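# Move the empty wash bottle from shelf bench to cart

## Task

Take the empty wash bottle that sits on the bench with shelves and place it in the cart's upper tray. It must rest within the tray's walls; lying on its side is fine. No wash bottle may reach the floor. Afterwards open the gripper and pull the robot away. The robot must not tip over or finish leaning. The bottle has to stay in place by itself, with no support from the robot.

## Robot and tools

Robot: a wheeled base carrying a vertical column, a tilting head with two cameras, and two six-joint arms (left and right), each ending in a two-finger gripper. Folded, it measures 0.73 m front to back, 0.62 m across and 1.88 m tall; its front edge is 0.40 m ahead of the column. The base drives forward/back and spins in place only; it cannot move sideways.

Frames: the base frame sits on the floor between the drive wheels, below the column, with x forward, y to the left and z up. left_hand and right_hand are reported in this frame as the point where the fingers join (tips reach 8 mm further). The hand's z axis runs along the fingers, its y axis across the opening. The odometry frame is the base frame as it stood when the scene began.

execute_actions: argument "actions" is a list holding one action or none (empty = just report state and pictures). An action may contain:
- "base": exactly one of {"translate_m": d} (relative drive in metres, forward positive, -3 to 3) or {"rotate_rad": d} (relative spin in radians, counter-clockwise/left positive, -3.2 to 3.2). Both are offsets from where the base last reported itself. Very long moves are refused, so split them.
- "joints": absolute targets keyed by name. head_tilt_rad -0.61 to 1.308 (0 level, positive down). Per arm (prefix left_ or right_): joint1_rad -2.879 to 2.879, joint2_rad 0 to 3.141, joint3_rad 0 to 3.019, joint4_rad -1.692 to 1.57, joint5_rad -1.57 to 1.57 (positive swings the hand to the robot's right), joint6_rad -2.094 to 2.094 (hand roll, positive clockwise viewed from behind), gripper_m 0 to 0.093 (fingertip gap in metres). Done tolerances are roughly 0.03-0.14 rad, 0.003 m for grippers.
- "speeds": optional caps for this action only, translate_m 0.05-0.8 m/s, rotate_rad 0.1-1 rad/s (defaults are the maxima). Arms are not slowed by it.
"cameras" picks which pictures come back: cam_head_left, cam_head_right, cam_left_wrist, cam_right_wrist, nav_camera, or all (default); [] gives none. Unknown keys, names or out-of-range values make the whole call refused with nothing moving. Joints you omit may keep pushing toward earlier targets.

wait: {"seconds": 0-10}; commands nothing and returns the same report. zoom_image: {"camera", "region": [x0,y0,x1,y1]} in pixels from the top-left, at most 504x504, on that camera's latest full picture. finished_scene: {"scene": n}, final; call it only once the bottle rests in the tray and the robot has released and backed off.

Arm geometry (typical): left joint1 = -1.57 or right joint1 = 1.57 with joints 5 and 6 at 0 puts the arm in a forward-facing vertical plane 0.23 m beside the column. With a = j2 - 0.35, b = 1.05 + j2 - j3, c = b - j4 (c = 1.57 means fingers straight down), the hand point is about 0.12 + 0.39 sin a + 0.38 cos b + 0.25 cos c m ahead and 1.46 + 0.39 cos a - 0.38 sin b - 0.25 sin c m up. E.g. j2, j3, j4 = 0.93, 0.78, 0.14 gives 0.60 m ahead, 1.21 m up. Real hands sag lower and nearer the column by up to ~5 cm (more with heavy loads); trust the reported hand positions. Reach is about 1 m from the shoulder, down to about 0.47 m high; the floor is out of reach. Light loads (under 0.3 kg) are fine with fingers down from 0.65 to 1.6 m high, up to 0.6 m ahead.

Gripper: fingers 7 cm long; outer width exceeds the reported gap by 1 cm at the tips and 5 cm at the base; housing 10 x 7 cm; wrist camera sticks out 11 cm on one side. To grasp, command a gap smaller than the object; "off_target" is then expected. A reported gap staying 0.002 m or more above target means something is held. Wrist cameras look along the fingers tilted 0.62 rad; with fingers down and arm forward, things above picture centre lie beyond the fingertips.

Small joint changes (under ~0.03 rad, or 0.08 for joints 2-3) may not move at all. For gentle contact step about 0.05 rad per call from your last target.

Result lines: base_status and joint_status per motion: "done", "off_target" (resting short, maybe still pushing), "time_out", "contact_stop" (base only, a wheel stalled: back off 0.05 m before retrying or turning), "not_followed" / "joint command not followed" with a cause (a self-collision or obstacle check withheld targets; move the involved joints at least 0.05 rad back, move the other arm away, or drive away). on_its_own lists uncommanded behaviour; "held at" gives a held target, not a position. base_odometry counts wheel turns only; if turned_by_wheels and turned_by_imu differ by over ~4% and at least 0.05 rad, the base hit something or slipped. base_tilt gives forward/right lean in degrees (~1 degree fixed bias); a drop of 0.5 degrees or more in forward during a move means leaning back, so reverse 0.05 m. motor_effort shows wheel motor load in percent (bracket = peak). wheel_motors_off = 1 means the wheels cut out for 2 s after about 3 s of hard pushing. joint_torques are rough and offset.

A blocked arm keeps pressing and can overheat (MOTOR HOT from 85 °C; at 100 °C the arm drops its load, reported as OVER-TEMPERATURE FAULT). Relieve pushing by resending the current joint positions as targets. Never let the arms collide or press together, especially near the robot's centre line. Avoid dropping the bottle, ramming the bench or cart with the base (tabletops 0.30-1.20 m high can clear the housing and strike the column), and anything that could tip the robot. Loose objects may occasionally be nudged by outside forces.

Each tool is called after ">>>" by a JSON object that holds its "api" and its "payload".

## Session

>>> {"api": "execute_actions", "payload": {"actions": []}}

Scene clock: 0.00 s.
Joint torques (N m, as the arm reports them, + toward a larger angle): no reading
base_odometry: x=+0.000 y=+0.000 heading=+0.000 (m, m, rad; odometry frame)
turned_by_wheels: +0.000 (rad since the last result)
turned_by_imu: +0.000 (rad since the last result)
base_tilt: forward=+0.0 right=+0.2 (deg)
base_status: not commanded
joint_positions: head_tilt_rad=+0.879 left_joint1_rad=-1.565 left_joint2_rad=+0.906 left_joint3_rad=+0.440 left_joint4_rad=-0.969 left_joint5_rad=-0.026 left_joint6_rad=-0.076 left_gripper_m=+0.095 right_joint1_rad=+1.579 right_joint2_rad=+0.921 right_joint3_rad=+0.370 right_joint4_rad=-0.985 right_joint5_rad=+0.006 right_joint6_rad=-0.022 right_gripper_m=+0.095
joint_status: not commanded
wheel_motors_off: 0
motor_effort: left_wheel=+2 right_wheel=+3 (%)
left_hand: x=+0.1562 y=+0.2303 z=+1.2504 quat_wxyz=(+0.439, +0.031, -0.897, -0.030) (m; base frame)
right_hand: x=+0.1143 y=-0.2249 z=+1.2673 quat_wxyz=(+0.485, +0.015, -0.875, -0.005) (m; base frame)
pictures: cam_head_left, cam_head_right, cam_left_wrist, cam_right_wrist, nav_camera
Images, in order (width x height): cam_head_left 672x504, cam_head_right 672x504, cam_left_wrist 504x504, cam_right_wrist 504x504, nav_camera 672x504.

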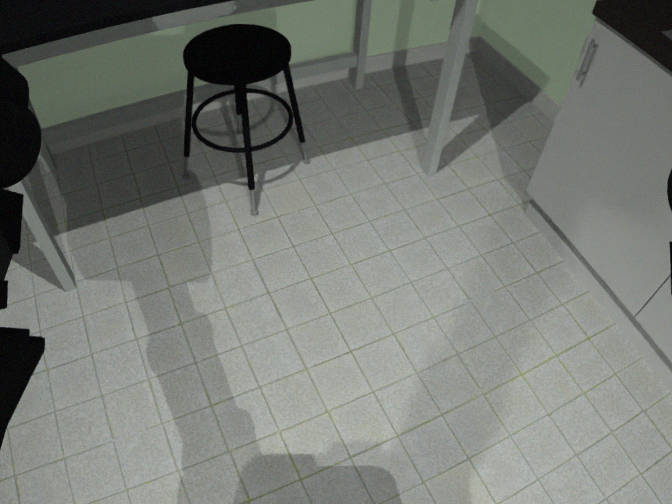

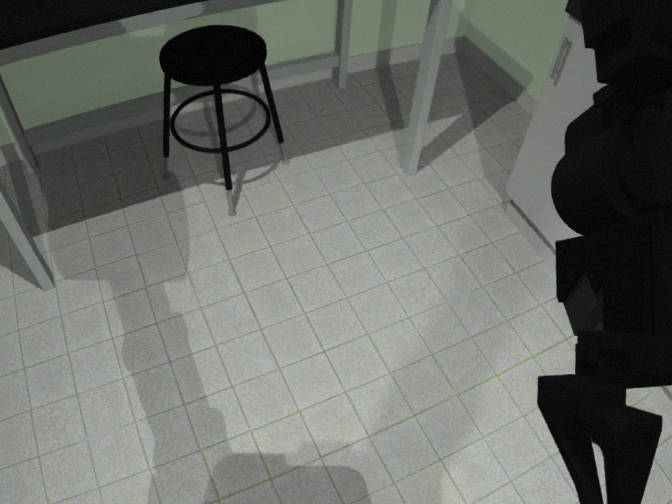

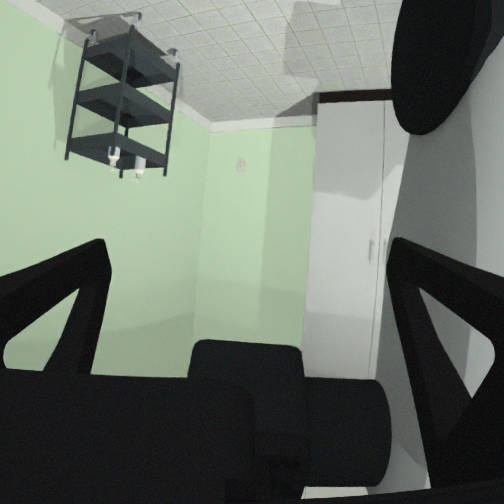

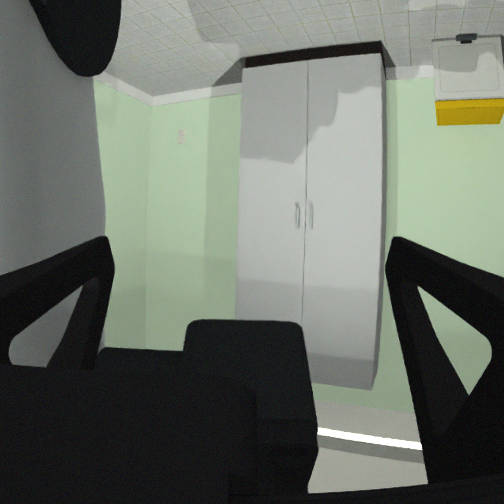

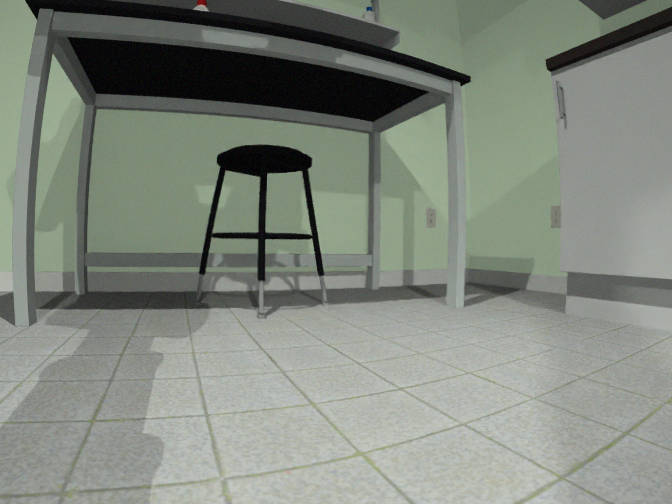

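>>> {"api": "execute_actions", "payload": {"actions": [{"joints":{"head_tilt_rad":0.3}}], "cameras": ["cam_head_left","cam_head_right"]}}

Scene clock: 9.43 s.
Joint torques (N m, as the arm reports them, + toward a larger angle): left_arm=[-0.7  -7.22 -0.63 -1.25  0.02 -0.1 ] | right_arm=[-0.55 -5.66 -1.68 -1.47  0.07  0.1 ]
base_odometry: x=+0.000 y=+0.000 heading=+0.000 (m, m, rad; odometry frame)
turned_by_wheels: +0.000 (rad since the last result)
turned_by_imu: +0.001 (rad since the last result)
base_tilt: forward=-0.1 right=+0.3 (deg)
base_status: not commanded
joint_positions: head_tilt_rad=+0.319 left_joint1_rad=-1.565 left_joint2_rad=+0.906 left_joint3_rad=+0.440 left_joint4_rad=-0.969 left_joint5_rad=-0.026 left_joint6_rad=-0.076 left_gripper_m=+0.095 right_joint1_rad=+1.579 right_joint2_rad=+0.921 right_joint3_rad=+0.370 right_joint4_rad=-0.985 right_joint5_rad=+0.006 right_joint6_rad=-0.022 right_gripper_m=+0.095
joint_status: all done
wheel_motors_off: 0
motor_effort: left_wheel=+2(2) right_wheel=+3(3) (%)
left_hand: x=+0.1562 y=+0.2303 z=+1.2504 quat_wxyz=(+0.439, +0.031, -0.897, -0.030) (m; base frame)
right_hand: x=+0.1143 y=-0.2249 z=+1.2673 quat_wxyz=(+0.485, +0.015, -0.875, -0.005) (m; base frame)
pictures: cam_head_left, cam_head_right
Images, in order (width x height): cam_head_left 672x504, cam_head_right 672x504.

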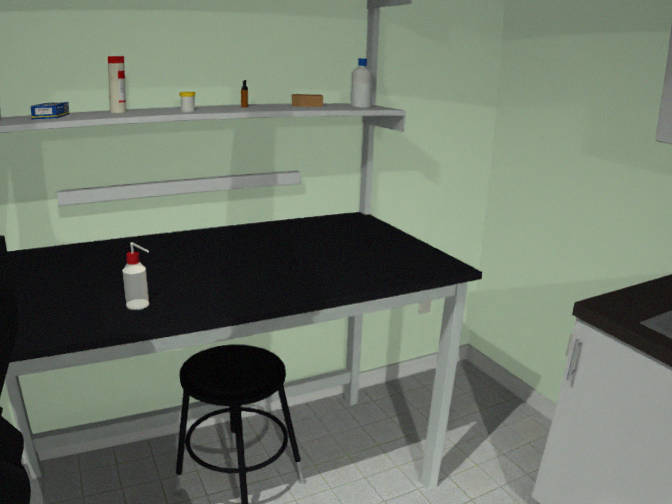

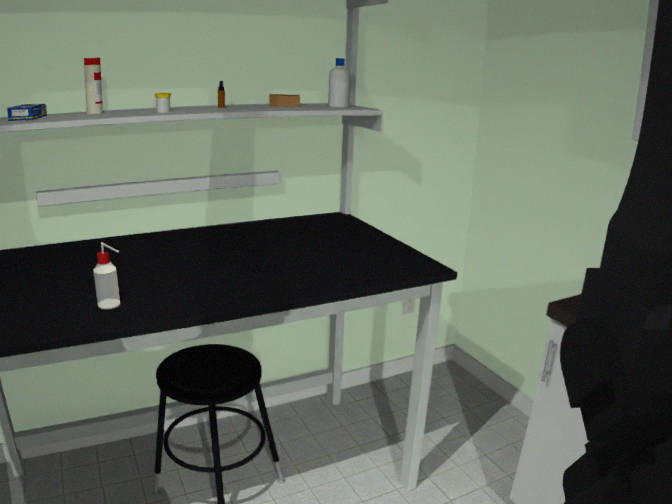

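>>> {"api": "execute_actions", "payload": {"actions": [{"base":{"rotate_rad":0.4}}], "cameras": ["cam_head_left","cam_head_right","nav_camera"]}}

Scene clock: 20.53 s.
Joint torques (N m, as the arm reports them, + toward a larger angle): left_arm=[-0.42 -7.41 -0.67 -1.53 -0.03 -0.07] | right_arm=[-0.52 -5.38 -1.59 -1.49  0.07  0.1 ]
base_odometry: x=+0.000 y=+0.000 heading=+0.399 (m, m, rad; odometry frame)
turned_by_wheels: +0.399 (rad since the last result)
turned_by_imu: +0.395 (rad since the last result)
base_tilt: forward=-0.1 right=+0.2 (deg)
base_status: done
joint_positions: head_tilt_rad=+0.319 left_joint1_rad=-1.565 left_joint2_rad=+0.906 left_joint3_rad=+0.440 left_joint4_rad=-0.969 left_joint5_rad=-0.026 left_joint6_rad=-0.076 left_gripper_m=+0.095 right_joint1_rad=+1.579 right_joint2_rad=+0.921 right_joint3_rad=+0.370 right_joint4_rad=-0.985 right_joint5_rad=+0.006 right_joint6_rad=-0.022 right_gripper_m=+0.095
joint_status: not commanded
wheel_motors_off: 0
motor_effort: left_wheel=-1(30) right_wheel=+0(30) (%)
left_hand: x=+0.1560 y=+0.2303 z=+1.2505 quat_wxyz=(+0.439, +0.031, -0.897, -0.030) (m; base frame)
right_hand: x=+0.1143 y=-0.2249 z=+1.2673 quat_wxyz=(+0.485, +0.015, -0.875, -0.005) (m; base frame)
pictures: cam_head_left, cam_head_right, nav_camera
Images, in order (width x height): cam_head_left 672x504, cam_head_right 672x504, nav_camera 672x504.

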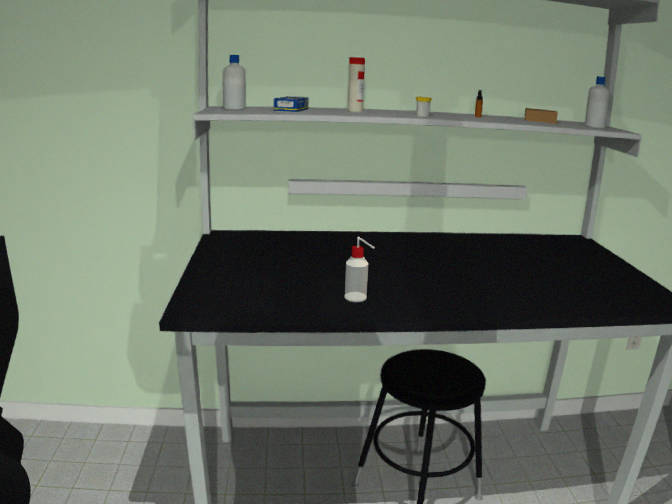

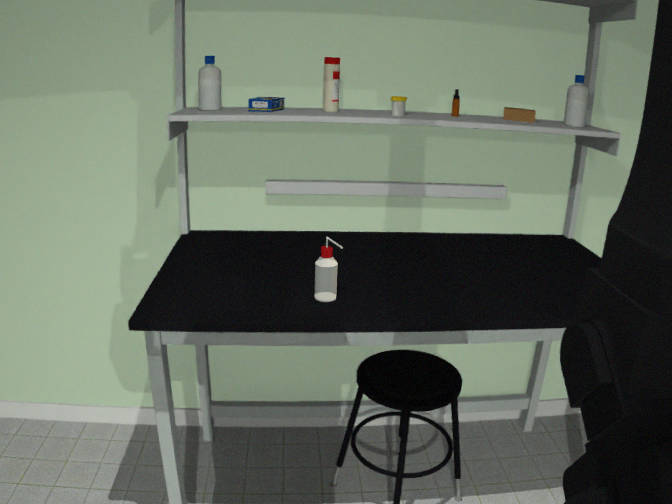

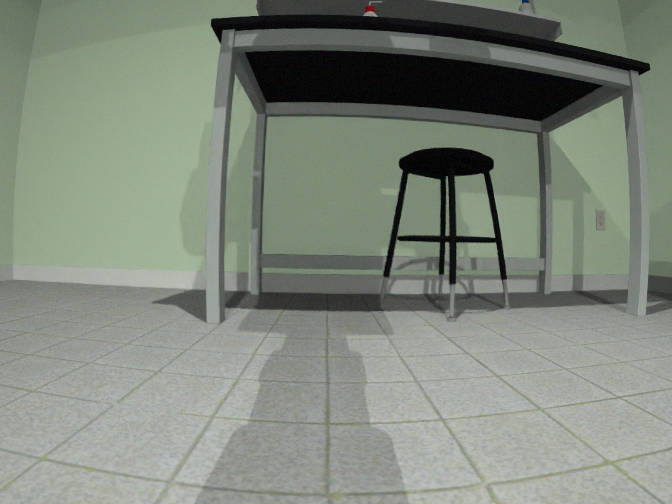

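>>> {"api": "execute_actions", "payload": {"actions": [{"base":{"translate_m":0.6}}], "cameras": ["cam_head_left","nav_camera"]}}

Scene clock: 45.73 s.
Joint torques (N m, as the arm reports them, + toward a larger angle): left_arm=[-0.24 -7.32 -0.85 -1.4  -0.03 -0.04] | right_arm=[-0.6  -5.38 -1.72 -1.66  0.08  0.09]
base_odometry: x=+0.553 y=+0.233 heading=+0.399 (m, m, rad; odometry frame)
turned_by_wheels: +0.000 (rad since the last result)
turned_by_imu: +0.001 (rad since the last result)
base_tilt: forward=-0.1 right=+0.3 (deg)
base_status: done
joint_positions: head_tilt_rad=+0.319 left_joint1_rad=-1.565 left_joint2_rad=+0.906 left_joint3_rad=+0.442 left_joint4_rad=-0.969 left_joint5_rad=-0.026 left_joint6_rad=-0.076 left_gripper_m=+0.095 right_joint1_rad=+1.579 right_joint2_rad=+0.921 right_joint3_rad=+0.372 right_joint4_rad=-0.985 right_joint5_rad=+0.006 right_joint6_rad=-0.022 right_gripper_m=+0.095
joint_status: not commanded
wheel_motors_off: 0
motor_effort: left_wheel=+0(41) right_wheel=+0(50) (%)
left_hand: x=+0.1572 y=+0.2303 z=+1.2501 quat_wxyz=(+0.438, +0.031, -0.898, -0.030) (m; base frame)
right_hand: x=+0.1150 y=-0.2249 z=+1.2669 quat_wxyz=(+0.484, +0.015, -0.875, -0.005) (m; base frame)
pictures: cam_head_left, nav_camera
Images, in order (width x height): cam_head_left 672x504, nav_camera 672x504.

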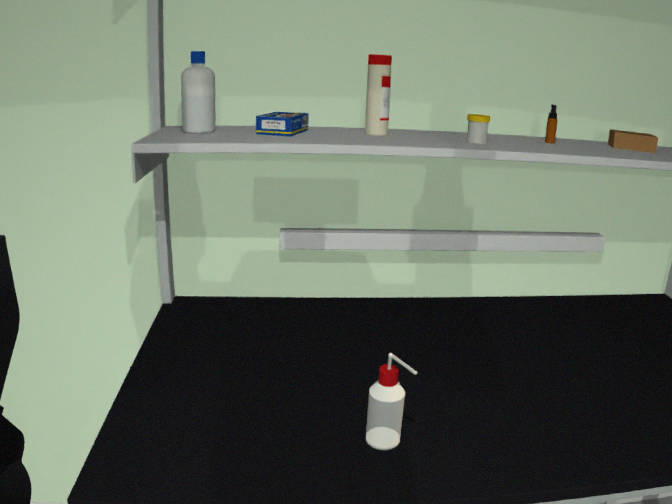

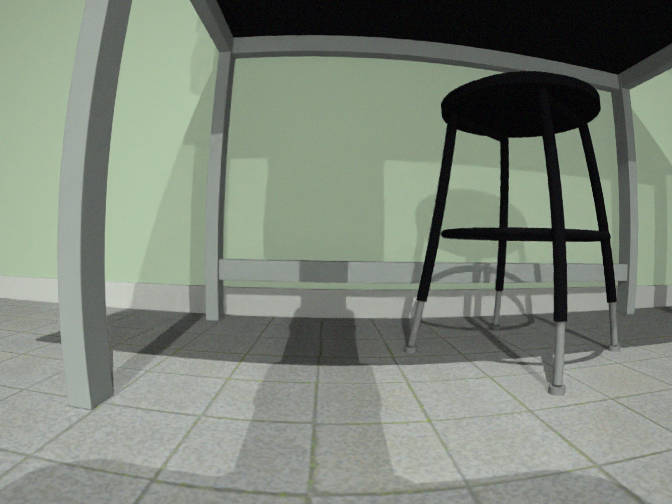

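>>> {"api": "execute_actions", "payload": {"actions": [{"base":{"rotate_rad":0.08},"joints":{"right_joint1_rad":1.57,"right_joint2_rad":1.92,"right_joint3_rad":1.19,"right_joint4_rad":1.28,"right_joint5_rad":0,"right_joint6_rad":0,"right_gripper_m":0.093,"head_tilt_rad":0.6}}], "cameras": ["cam_head_left","cam_right_wrist"]}}

Scene clock: 76.47 s.
Joint torques (N m, as the arm reports them, + toward a larger angle): left_arm=[-0.55 -7.47 -0.9  -1.31 -0.03 -0.05] | right_arm=[ -1.02 -15.28   0.14   2.77  -0.06   0.16]
base_odometry: x=+0.553 y=+0.233 heading=+0.478 (m, m, rad; odometry frame)
turned_by_wheels: +0.079 (rad since the last result)
turned_by_imu: +0.078 (rad since the last result)
base_tilt: forward=+0.0 right=+0.3 (deg)
base_status: done
joint_positions: head_tilt_rad=+0.603 left_joint1_rad=-1.565 left_joint2_rad=+0.906 left_joint3_rad=+0.442 left_joint4_rad=-0.969 left_joint5_rad=-0.026 left_joint6_rad=-0.076 left_gripper_m=+0.095 right_joint1_rad=+1.579 right_joint2_rad=+1.930 right_joint3_rad=+1.188 right_joint4_rad=+1.255 right_joint5_rad=+0.004 right_joint6_rad=-0.009 right_gripper_m=+0.093
joint_status: all done
wheel_motors_off: 0
motor_effort: left_wheel=-2(37) right_wheel=+1(40) (%)
left_hand: x=+0.1570 y=+0.2303 z=+1.2501 quat_wxyz=(+0.438, +0.031, -0.898, -0.030) (m; base frame)
right_hand: x=+0.6376 y=-0.2202 z=+0.9530 quat_wxyz=(-0.496, +0.003, -0.869, +0.000) (m; base frame)
pictures: cam_head_left, cam_right_wrist
Images, in order (width x height): cam_head_left 672x504, cam_right_wrist 504x504.

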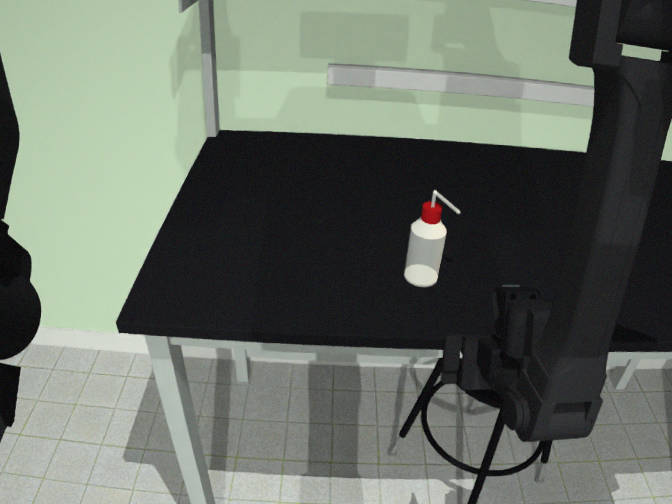

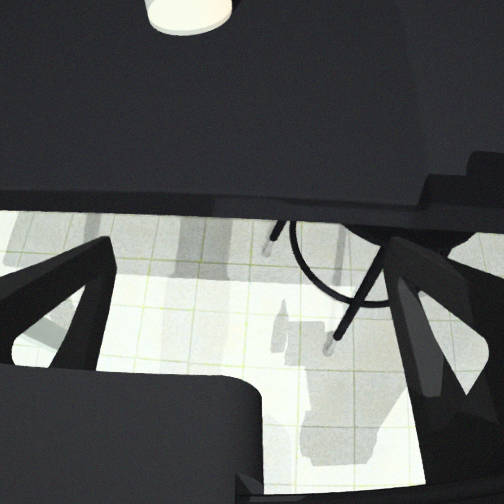

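>>> {"api": "execute_actions", "payload": {"actions": [{"base":{"rotate_rad":0.04},"joints":{"right_joint2_rad":1.78,"right_joint3_rad":1.09,"right_joint4_rad":1.24}}], "cameras": []}}

>>> {"api": "execute_actions", "payload": {"actions": [{"base":{"translate_m":0.2},"speeds":{"translate_m":0.3}}], "cameras": ["cam_head_left","cam_right_wrist"]}}

Scene clock: 103.37 s.
Joint torques (N m, as the arm reports them, + toward a larger angle): left_arm=[-0.39 -7.89 -0.87 -1.36 -0.06 -0.07] | right_arm=[ -0.89 -13.98   0.32   1.4   -0.03   0.18]
base_odometry: x=+0.553 y=+0.233 heading=+0.516 (m, m, rad; odometry frame)
turned_by_wheels: +0.039 (rad since the last result)
turned_by_imu: +0.039 (rad since the last result)
base_tilt: forward=+0.0 right=+0.2 (deg)
base_status: done
joint_positions: head_tilt_rad=+0.603 left_joint1_rad=-1.565 left_joint2_rad=+0.906 left_joint3_rad=+0.441 left_joint4_rad=-0.969 left_joint5_rad=-0.026 left_joint6_rad=-0.076 left_gripper_m=+0.095 right_joint1_rad=+1.575 right_joint2_rad=+1.766 right_joint3_rad=+1.093 right_joint4_rad=+1.250 right_joint5_rad=+0.003 right_joint6_rad=-0.009 right_gripper_m=+0.093
joint_status: all done
wheel_motors_off: 0
motor_effort: left_wheel=-1(42) right_wheel=+0(30) (%)
left_hand: x=+0.1564 y=+0.2303 z=+1.2503 quat_wxyz=(+0.439, +0.031, -0.897, -0.030) (m; base frame)
right_hand: x=+0.6667 y=-0.2233 z=+1.0247 quat_wxyz=(-0.523, +0.003, -0.852, +0.002) (m; base frame)
pictures: none
No camera images: the call's "cameras" was empty. Leave "cameras" out to get every camera's image.

Scene clock: 105.07 s.
Joint torques (N m, as the arm reports them, + toward a larger angle): left_arm=[-0.53 -7.18 -0.58 -1.45 -0.02 -0.06] | right_arm=[ -0.89 -14.44   0.45   1.47  -0.03   0.2 ]
base_odometry: x=+0.727 y=+0.332 heading=+0.517 (m, m, rad; odometry frame)
turned_by_wheels: +0.001 (rad since the last result)
turned_by_imu: +0.001 (rad since the last result)
base_tilt: forward=-0.1 right=+0.1 (deg)
base_status: done
joint_positions: head_tilt_rad=+0.604 left_joint1_rad=-1.565 left_joint2_rad=+0.906 left_joint3_rad=+0.442 left_joint4_rad=-0.969 left_joint5_rad=-0.026 left_joint6_rad=-0.076 left_gripper_m=+0.095 right_joint1_rad=+1.575 right_joint2_rad=+1.769 right_joint3_rad=+1.091 right_joint4_rad=+1.250 right_joint5_rad=+0.003 right_joint6_rad=-0.009 right_gripper_m=+0.093
joint_status: not commanded
wheel_motors_off: 0
motor_effort: left_wheel=+0(51) right_wheel=-1(41) (%)
left_hand: x=+0.1570 y=+0.2303 z=+1.2501 quat_wxyz=(+0.438, +0.031, -0.898, -0.030) (m; base frame)
right_hand: x=+0.6646 y=-0.2233 z=+1.0230 quat_wxyz=(-0.521, +0.003, -0.854, +0.002) (m; base frame)
pictures: cam_head_left, cam_right_wrist
Images, in order (width x height): cam_head_left 672x504, cam_right_wrist 504x504.

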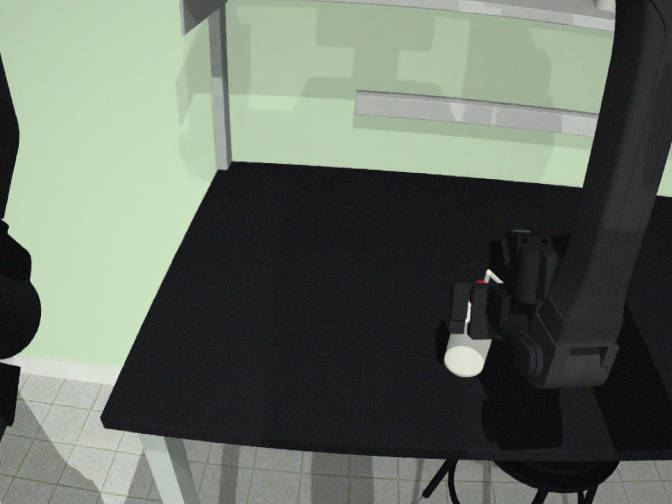

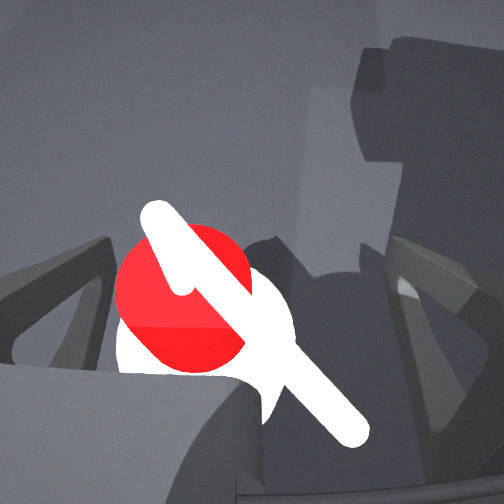

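>>> {"api": "execute_actions", "payload": {"actions": [{"joints":{"right_gripper_m":0.0}}], "cameras": ["cam_head_left","cam_right_wrist"]}}

Scene clock: 113.97 s.
Joint torques (N m, as the arm reports them, + toward a larger angle): left_arm=[-0.34 -7.09 -0.43 -1.47 -0.02 -0.05] | right_arm=[ -1.22 -13.34   0.23   1.01   0.18  -0.03]
base_odometry: x=+0.727 y=+0.332 heading=+0.517 (m, m, rad; odometry frame)
turned_by_wheels: +0.000 (rad since the last result)
turned_by_imu: +0.001 (rad since the last result)
base_tilt: forward=+0.0 right=+0.2 (deg)
base_status: not commanded
joint_positions: head_tilt_rad=+0.604 left_joint1_rad=-1.565 left_joint2_rad=+0.906 left_joint3_rad=+0.441 left_joint4_rad=-0.969 left_joint5_rad=-0.026 left_joint6_rad=-0.076 left_gripper_m=+0.095 right_joint1_rad=+1.580 right_joint2_rad=+1.753 right_joint3_rad=+1.095 right_joint4_rad=+1.263 right_joint5_rad=-0.004 right_joint6_rad=+0.008 right_gripper_m=+0.030
joint_status: right_gripper_m off_target (ended at +0.030, target +0.000)
wheel_motors_off: 0
motor_effort: left_wheel=+3(4) right_wheel=-3(4) (%)
left_hand: x=+0.1564 y=+0.2303 z=+1.2503 quat_wxyz=(+0.439, +0.031, -0.897, -0.030) (m; base frame)
right_hand: x=+0.6746 y=-0.2186 z=+1.0350 quat_wxyz=(-0.535, -0.003, -0.845, -0.009) (m; base frame)
pictures: cam_head_left, cam_right_wrist
Images, in order (width x height): cam_head_left 672x504, cam_right_wrist 504x504.

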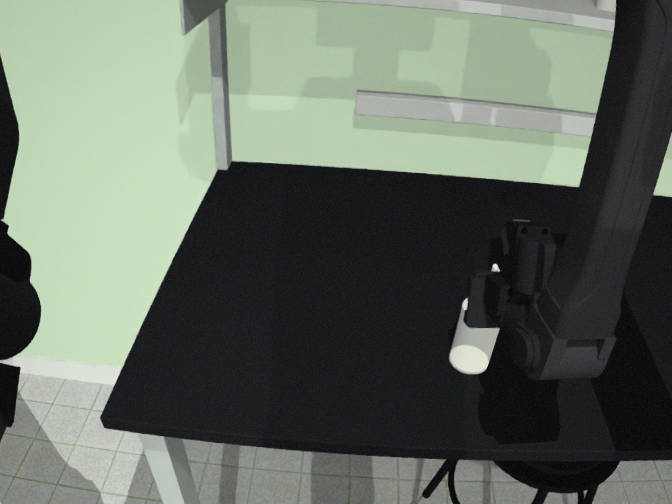

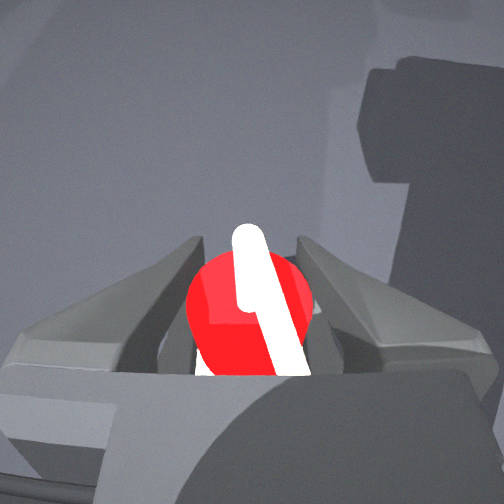

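>>> {"api": "execute_actions", "payload": {"actions": [{"joints":{"right_joint2_rad":1.55,"right_joint3_rad":0.75,"right_joint4_rad":1.4}}], "cameras": ["cam_head_left"]}}

>>> {"api": "execute_actions", "payload": {"actions": [{"base":{"translate_m":-0.5},"joints":{"head_tilt_rad":0.4}}], "cameras": ["cam_head_left"]}}

>>> {"api": "execute_actions", "payload": {"actions": [{"base":{"rotate_rad":2.2},"speeds":{"rotate_rad":0.6}}], "cameras": ["cam_head_left","nav_camera"]}}

Scene clock: 131.77 s.
Joint torques (N m, as the arm reports them, + toward a larger angle): left_arm=[-0.37 -7.29 -0.6  -1.41 -0.02 -0.06] | right_arm=[ -1.27 -12.16  -0.64   2.74   0.2    0.  ]
base_odometry: x=+0.727 y=+0.332 heading=+0.517 (m, m, rad; odometry frame)
turned_by_wheels: +0.000 (rad since the last result)
turned_by_imu: +0.001 (rad since the last result)
base_tilt: forward=-0.1 right=+0.2 (deg)
base_status: not commanded
joint_positions: head_tilt_rad=+0.604 left_joint1_rad=-1.565 left_joint2_rad=+0.906 left_joint3_rad=+0.441 left_joint4_rad=-0.969 left_joint5_rad=-0.026 left_joint6_rad=-0.076 left_gripper_m=+0.095 right_joint1_rad=+1.580 right_joint2_rad=+1.539 right_joint3_rad=+0.751 right_joint4_rad=+1.378 right_joint5_rad=-0.004 right_joint6_rad=+0.008 right_gripper_m=+0.030
joint_status: all done
wheel_motors_off: 0
motor_effort: left_wheel=+2(3) right_wheel=-3(4) (%)
left_hand: x=+0.1564 y=+0.2303 z=+1.2503 quat_wxyz=(+0.439, +0.031, -0.897, -0.030) (m; base frame)
right_hand: x=+0.6023 y=-0.2196 z=+1.1206 quat_wxyz=(-0.528, -0.003, -0.849, -0.009) (m; base frame)
pictures: cam_head_left
Images, in order (width x height): cam_head_left 672x504.

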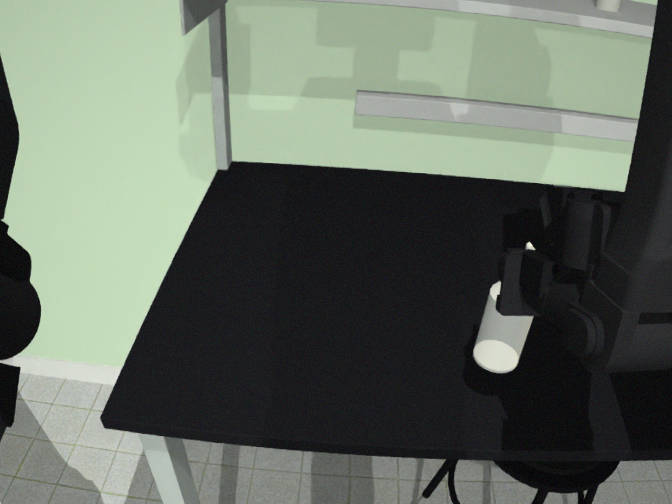

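Scene clock: 134.13 s.
Joint torques (N m, as the arm reports them, + toward a larger angle): left_arm=[-0.75 -6.86 -0.36 -1.21 -0.03 -0.04] | right_arm=[ -1.06 -12.55  -0.22   2.71   0.17  -0.02]
base_odometry: x=+0.292 y=+0.085 heading=+0.518 (m, m, rad; odometry frame)
turned_by_wheels: +0.001 (rad since the last result)
turned_by_imu: +0.001 (rad since the last result)
base_tilt: forward=+0.0 right=+0.1 (deg)
base_status: done
joint_positions: head_tilt_rad=+0.418 left_joint1_rad=-1.565 left_joint2_rad=+0.906 left_joint3_rad=+0.438 left_joint4_rad=-0.969 left_joint5_rad=-0.026 left_joint6_rad=-0.076 left_gripper_m=+0.095 right_joint1_rad=+1.580 right_joint2_rad=+1.542 right_joint3_rad=+0.748 right_joint4_rad=+1.378 right_joint5_rad=-0.004 right_joint6_rad=+0.008 right_gripper_m=+0.030
joint_status: all done
wheel_motors_off: 0
motor_effort: left_wheel=+0(47) right_wheel=+0(38) (%)
left_hand: x=+0.1549 y=+0.2303 z=+1.2508 quat_wxyz=(+0.440, +0.031, -0.897, -0.030) (m; base frame)
right_hand: x=+0.6001 y=-0.2199 z=+1.1192 quat_wxyz=(-0.526, -0.003, -0.850, -0.008) (m; base frame)
pictures: cam_head_left
Images, in order (width x height): cam_head_left 672x504.

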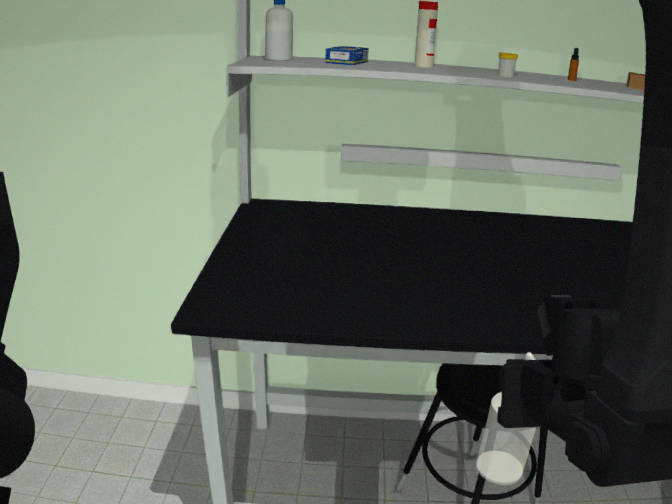

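Scene clock: 138.70 s.
Joint torques (N m, as the arm reports them, + toward a larger angle): left_arm=[-0.68 -7.43 -0.66 -1.37  0.01 -0.04] | right_arm=[ -1.12 -12.61  -0.4    2.74   0.16  -0.02]
base_odometry: x=+0.292 y=+0.085 heading=+2.718 (m, m, rad; odometry frame)
turned_by_wheels: +2.200 (rad since the last result)
turned_by_imu: +2.178 (rad since the last result)
base_tilt: forward=+0.0 right=+0.2 (deg)
base_status: done
joint_positions: head_tilt_rad=+0.418 left_joint1_rad=-1.565 left_joint2_rad=+0.906 left_joint3_rad=+0.438 left_joint4_rad=-0.969 left_joint5_rad=-0.026 left_joint6_rad=-0.076 left_gripper_m=+0.095 right_joint1_rad=+1.578 right_joint2_rad=+1.542 right_joint3_rad=+0.748 right_joint4_rad=+1.378 right_joint5_rad=-0.003 right_joint6_rad=+0.008 right_gripper_m=+0.030
joint_status: not commanded
wheel_motors_off: 0
motor_effort: left_wheel=+0(36) right_wheel=+0(44) (%)
left_hand: x=+0.1549 y=+0.2303 z=+1.2508 quat_wxyz=(+0.440, +0.031, -0.897, -0.030) (m; base frame)
right_hand: x=+0.6001 y=-0.2211 z=+1.1192 quat_wxyz=(-0.526, -0.003, -0.850, -0.007) (m; base frame)
pictures: cam_head_left, nav_camera
Images, in order (width x height): cam_head_left 672x504, nav_camera 672x504.

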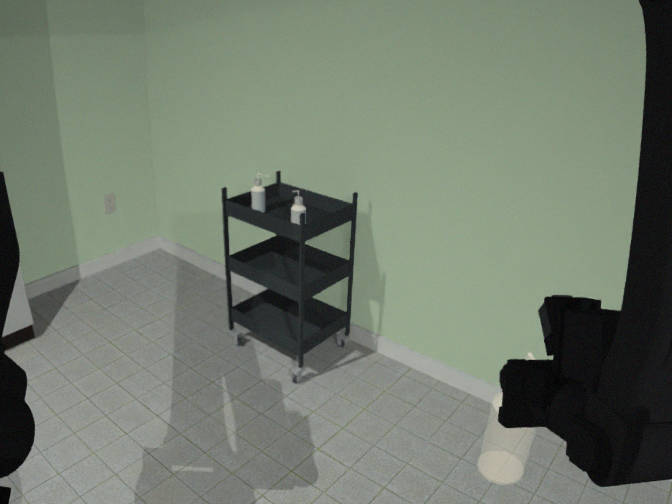

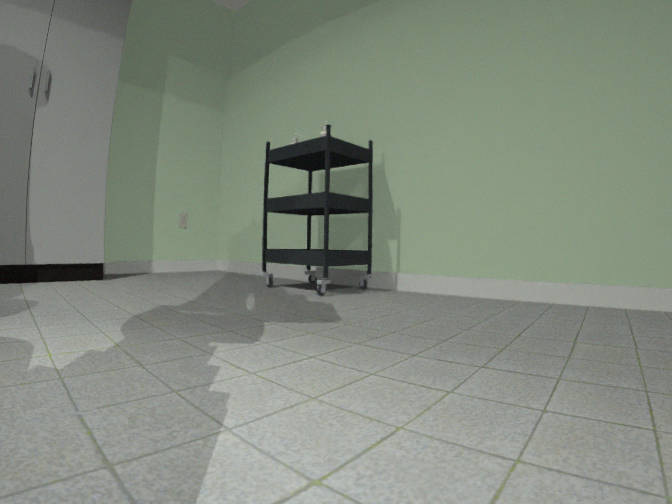

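>>> {"api": "execute_actions", "payload": {"actions": [{"base":{"rotate_rad":0.05},"joints":{"head_tilt_rad":0.7}}], "cameras": []}}

>>> {"api": "execute_actions", "payload": {"actions": [{"base":{"translate_m":1.0},"speeds":{"translate_m":0.5}}], "cameras": ["cam_head_left","nav_camera"]}}

Scene clock: 154.37 s.
Joint torques (N m, as the arm reports them, + toward a larger angle): left_arm=[-0.89 -7.58 -0.54 -1.42 -0.02 -0.08] | right_arm=[ -1.01 -12.48  -0.28   2.65   0.16  -0.01]
base_odometry: x=+0.292 y=+0.085 heading=+2.768 (m, m, rad; odometry frame)
turned_by_wheels: +0.050 (rad since the last result)
turned_by_imu: +0.050 (rad since the last result)
base_tilt: forward=+0.0 right=+0.2 (deg)
base_status: done
joint_positions: head_tilt_rad=+0.703 left_joint1_rad=-1.565 left_joint2_rad=+0.906 left_joint3_rad=+0.439 left_joint4_rad=-0.969 left_joint5_rad=-0.026 left_joint6_rad=-0.076 left_gripper_m=+0.095 right_joint1_rad=+1.577 right_joint2_rad=+1.542 right_joint3_rad=+0.748 right_joint4_rad=+1.378 right_joint5_rad=-0.003 right_joint6_rad=+0.008 right_gripper_m=+0.030
joint_status: all done
wheel_motors_off: 0
motor_effort: left_wheel=+0(28) right_wheel=+0(29) (%)
left_hand: x=+0.1554 y=+0.2303 z=+1.2506 quat_wxyz=(+0.440, +0.031, -0.897, -0.030) (m; base frame)
right_hand: x=+0.6001 y=-0.2215 z=+1.1192 quat_wxyz=(-0.526, -0.003, -0.850, -0.007) (m; base frame)
pictures: none
No camera images: the call's "cameras" was empty. Leave "cameras" out to get every camera's image.

Scene clock: 157.80 s.
Joint torques (N m, as the arm reports them, + toward a larger angle): left_arm=[-0.89 -7.32 -0.85 -1.48  0.   -0.09] | right_arm=[ -1.04 -12.43  -0.42   2.65   0.15   0.01]
base_odometry: x=-0.639 y=+0.450 heading=+2.768 (m, m, rad; odometry frame)
turned_by_wheels: +0.001 (rad since the last result)
turned_by_imu: +0.002 (rad since the last result)
base_tilt: forward=-0.1 right=+0.2 (deg)
base_status: done
joint_positions: head_tilt_rad=+0.703 left_joint1_rad=-1.565 left_joint2_rad=+0.906 left_joint3_rad=+0.440 left_joint4_rad=-0.969 left_joint5_rad=-0.026 left_joint6_rad=-0.076 left_gripper_m=+0.095 right_joint1_rad=+1.577 right_joint2_rad=+1.543 right_joint3_rad=+0.750 right_joint4_rad=+1.378 right_joint5_rad=-0.003 right_joint6_rad=+0.008 right_gripper_m=+0.030
joint_status: not commanded
wheel_motors_off: 0
motor_effort: left_wheel=+0(45) right_wheel=-1(54) (%)
left_hand: x=+0.1562 y=+0.2303 z=+1.2504 quat_wxyz=(+0.439, +0.031, -0.897, -0.030) (m; base frame)
right_hand: x=+0.6003 y=-0.2215 z=+1.1186 quat_wxyz=(-0.526, -0.003, -0.850, -0.007) (m; base frame)
pictures: cam_head_left, nav_camera
Images, in order (width x height): cam_head_left 672x504, nav_camera 672x504.

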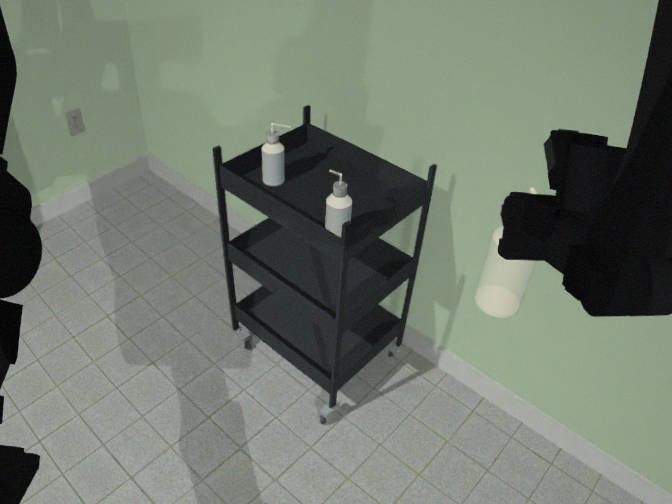

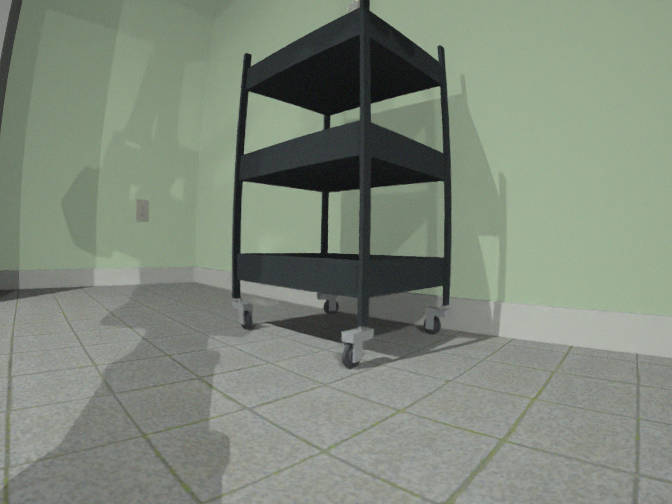

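>>> {"api": "execute_actions", "payload": {"actions": [{"base":{"rotate_rad":0.08},"joints":{"right_joint2_rad":1.16,"right_joint3_rad":0.62,"right_joint4_rad":1.14}}], "cameras": []}}

>>> {"api": "execute_actions", "payload": {"actions": [{"base":{"translate_m":0.3},"speeds":{"translate_m":0.4}}], "cameras": ["cam_head_left","cam_head_right","nav_camera"]}}

Scene clock: 178.13 s.
Joint torques (N m, as the arm reports them, + toward a larger angle): left_arm=[-0.35 -7.63 -0.62 -1.39 -0.03 -0.08] | right_arm=[ -1.17 -11.54   1.81   1.14   0.17  -0.01]
base_odometry: x=-0.639 y=+0.450 heading=+2.847 (m, m, rad; odometry frame)
turned_by_wheels: +0.079 (rad since the last result)
turned_by_imu: +0.078 (rad since the last result)
base_tilt: forward=-0.1 right=+0.2 (deg)
base_status: done
joint_positions: head_tilt_rad=+0.703 left_joint1_rad=-1.565 left_joint2_rad=+0.906 left_joint3_rad=+0.440 left_joint4_rad=-0.969 left_joint5_rad=-0.026 left_joint6_rad=-0.076 left_gripper_m=+0.095 right_joint1_rad=+1.577 right_joint2_rad=+1.148 right_joint3_rad=+0.623 right_joint4_rad=+1.157 right_joint5_rad=-0.003 right_joint6_rad=+0.008 right_gripper_m=+0.030
joint_status: all done
wheel_motors_off: 0
motor_effort: left_wheel=-1(36) right_wheel=+0(40) (%)
left_hand: x=+0.1560 y=+0.2303 z=+1.2505 quat_wxyz=(+0.439, +0.031, -0.897, -0.030) (m; base frame)
right_hand: x=+0.6251 y=-0.2223 z=+1.2425 quat_wxyz=(-0.546, -0.003, -0.838, -0.006) (m; base frame)
pictures: none
No camera images: the call's "cameras" was empty. Leave "cameras" out to get every camera's image.

Scene clock: 180.07 s.
Joint torques (N m, as the arm reports them, + toward a larger angle): left_arm=[-0.83 -8.08 -0.66 -1.49 -0.01 -0.06] | right_arm=[ -1.03 -11.25   1.99   1.14   0.14   0.  ]
base_odometry: x=-0.926 y=+0.537 heading=+2.848 (m, m, rad; odometry frame)
turned_by_wheels: +0.001 (rad since the last result)
turned_by_imu: +0.002 (rad since the last result)
base_tilt: forward=-0.1 right=+0.3 (deg)
base_status: done
joint_positions: head_tilt_rad=+0.704 left_joint1_rad=-1.565 left_joint2_rad=+0.906 left_joint3_rad=+0.441 left_joint4_rad=-0.969 left_joint5_rad=-0.026 left_joint6_rad=-0.076 left_gripper_m=+0.095 right_joint1_rad=+1.577 right_joint2_rad=+1.150 right_joint3_rad=+0.619 right_joint4_rad=+1.157 right_joint5_rad=-0.003 right_joint6_rad=+0.008 right_gripper_m=+0.030
joint_status: not commanded
wheel_motors_off: 0
motor_effort: left_wheel=+1(49) right_wheel=-1(36) (%)
left_hand: x=+0.1564 y=+0.2303 z=+1.2503 quat_wxyz=(+0.439, +0.031, -0.897, -0.030) (m; base frame)
right_hand: x=+0.6227 y=-0.2222 z=+1.2406 quat_wxyz=(-0.544, -0.003, -0.839, -0.006) (m; base frame)
pictures: cam_head_left, cam_head_right, nav_camera
Images, in order (width x height): cam_head_left 672x504, cam_head_right 672x504, nav_camera 672x504.

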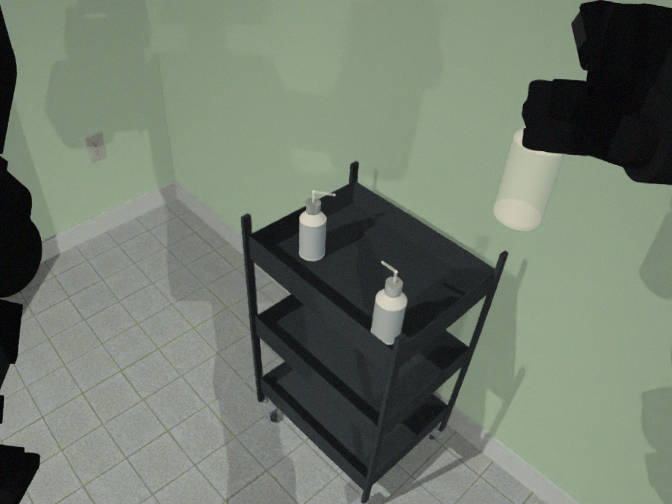

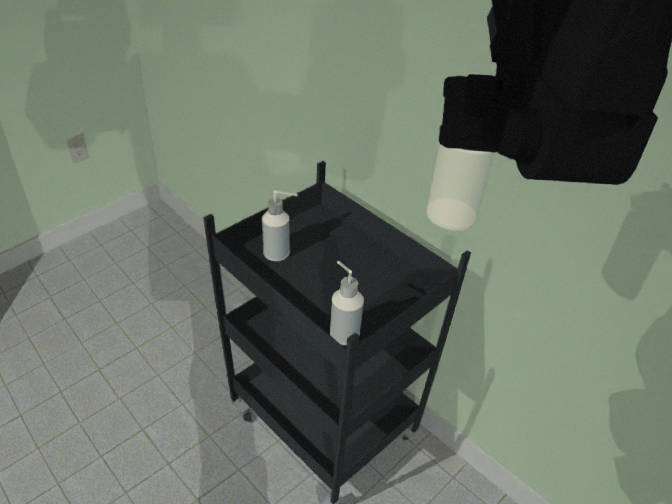

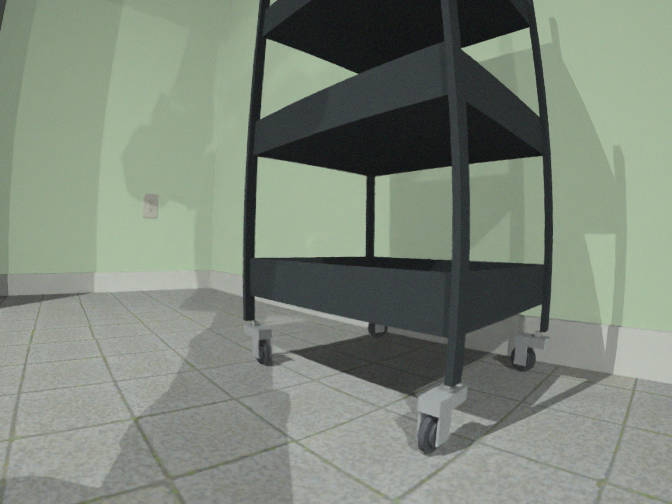

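>>> {"api": "execute_actions", "payload": {"actions": [{"base":{"translate_m":0.18},"speeds":{"translate_m":0.3},"joints":{"right_joint2_rad":1.33,"right_joint3_rad":1.22,"right_joint4_rad":0.71}}], "cameras": ["cam_head_left","cam_head_right","nav_camera"]}}

Scene clock: 200.50 s.
Joint torques (N m, as the arm reports them, + toward a larger angle): left_arm=[-0.86 -6.85 -0.81 -1.31 -0.03 -0.05] | right_arm=[ -1.09 -17.79   6.24   1.14   0.15   0.  ]
base_odometry: x=-1.098 y=+0.589 heading=+2.848 (m, m, rad; odometry frame)
turned_by_wheels: +0.000 (rad since the last result)
turned_by_imu: +0.001 (rad since the last result)
base_tilt: forward=-0.1 right=+0.1 (deg)
base_status: done
joint_positions: head_tilt_rad=+0.704 left_joint1_rad=-1.565 left_joint2_rad=+0.906 left_joint3_rad=+0.440 left_joint4_rad=-0.969 left_joint5_rad=-0.026 left_joint6_rad=-0.076 left_gripper_m=+0.095 right_joint1_rad=+1.577 right_joint2_rad=+1.323 right_joint3_rad=+1.218 right_joint4_rad=+0.727 right_joint5_rad=-0.003 right_joint6_rad=+0.008 right_gripper_m=+0.030
joint_status: all done
wheel_motors_off: 0
motor_effort: left_wheel=+0(33) right_wheel=-1(35) (%)
left_hand: x=+0.1562 y=+0.2303 z=+1.2504 quat_wxyz=(+0.439, +0.031, -0.897, -0.030) (m; base frame)
right_hand: x=+0.8222 y=-0.2216 z=+1.2211 quat_wxyz=(-0.542, -0.003, -0.840, -0.006) (m; base frame)
pictures: cam_head_left, cam_head_right, nav_camera
Images, in order (width x height): cam_head_left 672x504, cam_head_right 672x504, nav_camera 672x504.

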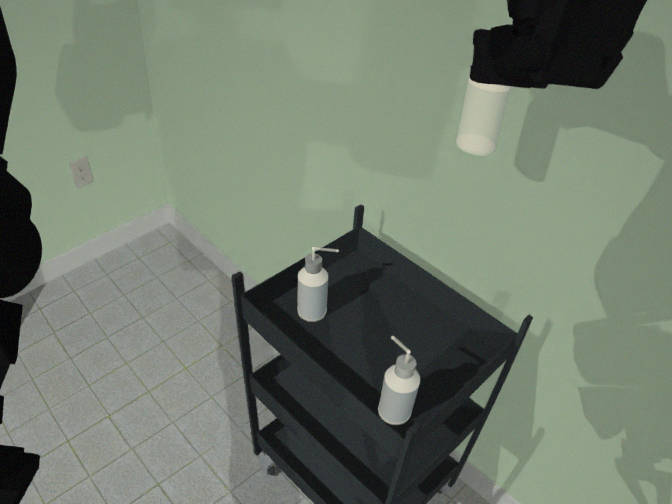

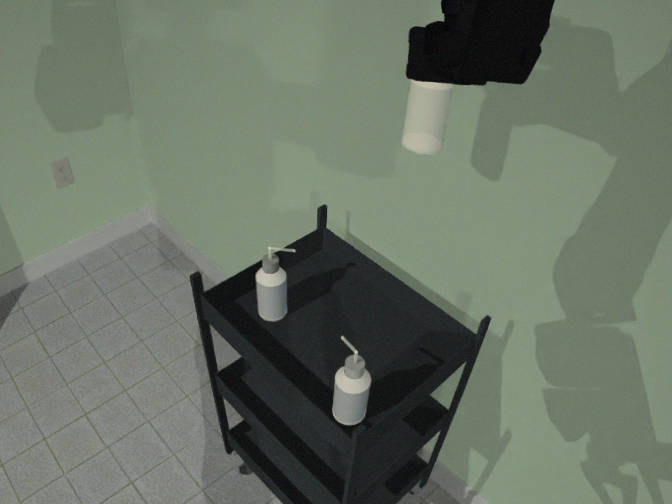

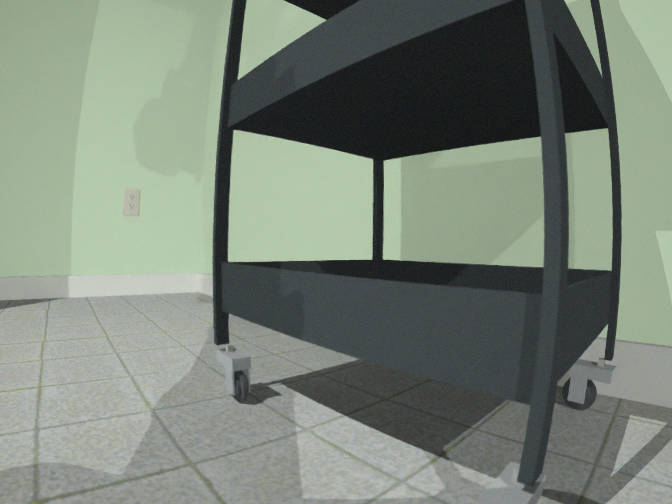

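>>> {"api": "execute_actions", "payload": {"actions": [{"joints":{"right_joint2_rad":1.53,"right_joint3_rad":1.0,"right_joint4_rad":1.13}}], "cameras": ["cam_head_left","cam_head_right"]}}

Scene clock: 231.77 s.
Joint torques (N m, as the arm reports them, + toward a larger angle): left_arm=[-0.77 -7.46 -0.66 -1.39 -0.03 -0.08] | right_arm=[ -1.1  -15.78   2.41   2.75   0.15   0.01]
base_odometry: x=-1.098 y=+0.589 heading=+2.848 (m, m, rad; odometry frame)
turned_by_wheels: +0.000 (rad since the last result)
turned_by_imu: +0.001 (rad since the last result)
base_tilt: forward=-0.1 right=+0.3 (deg)
base_status: not commanded
joint_positions: head_tilt_rad=+0.704 left_joint1_rad=-1.565 left_joint2_rad=+0.906 left_joint3_rad=+0.440 left_joint4_rad=-0.969 left_joint5_rad=-0.026 left_joint6_rad=-0.076 left_gripper_m=+0.095 right_joint1_rad=+1.577 right_joint2_rad=+1.532 right_joint3_rad=+0.995 right_joint4_rad=+1.104 right_joint5_rad=-0.003 right_joint6_rad=+0.008 right_gripper_m=+0.030
joint_status: all done
wheel_motors_off: 0
motor_effort: left_wheel=+0(0) right_wheel=-1(1) (%)
left_hand: x=+0.1562 y=+0.2303 z=+1.2504 quat_wxyz=(+0.439, +0.031, -0.897, -0.030) (m; base frame)
right_hand: x=+0.6931 y=-0.2213 z=+1.1046 quat_wxyz=(-0.518, -0.003, -0.855, -0.006) (m; base frame)
pictures: cam_head_left, cam_head_right
Images, in order (width x height): cam_head_left 672x504, cam_head_right 672x504.

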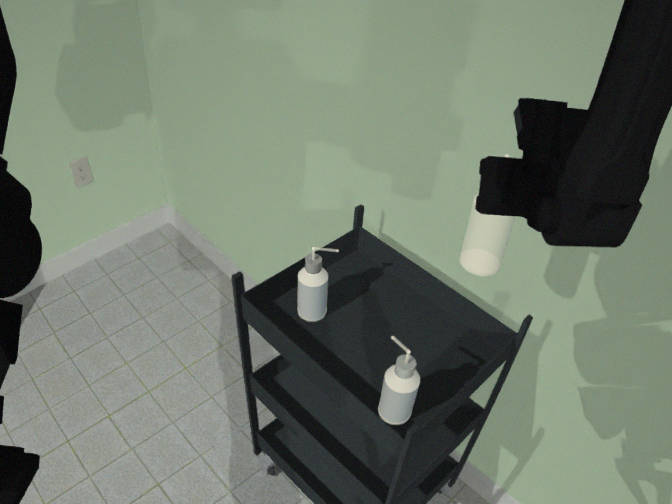

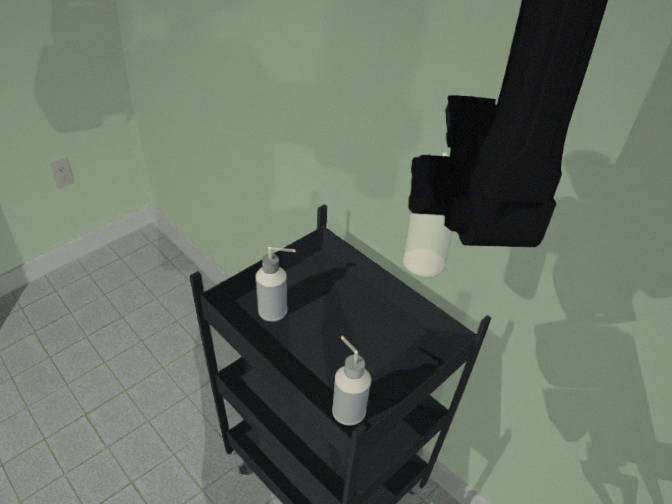

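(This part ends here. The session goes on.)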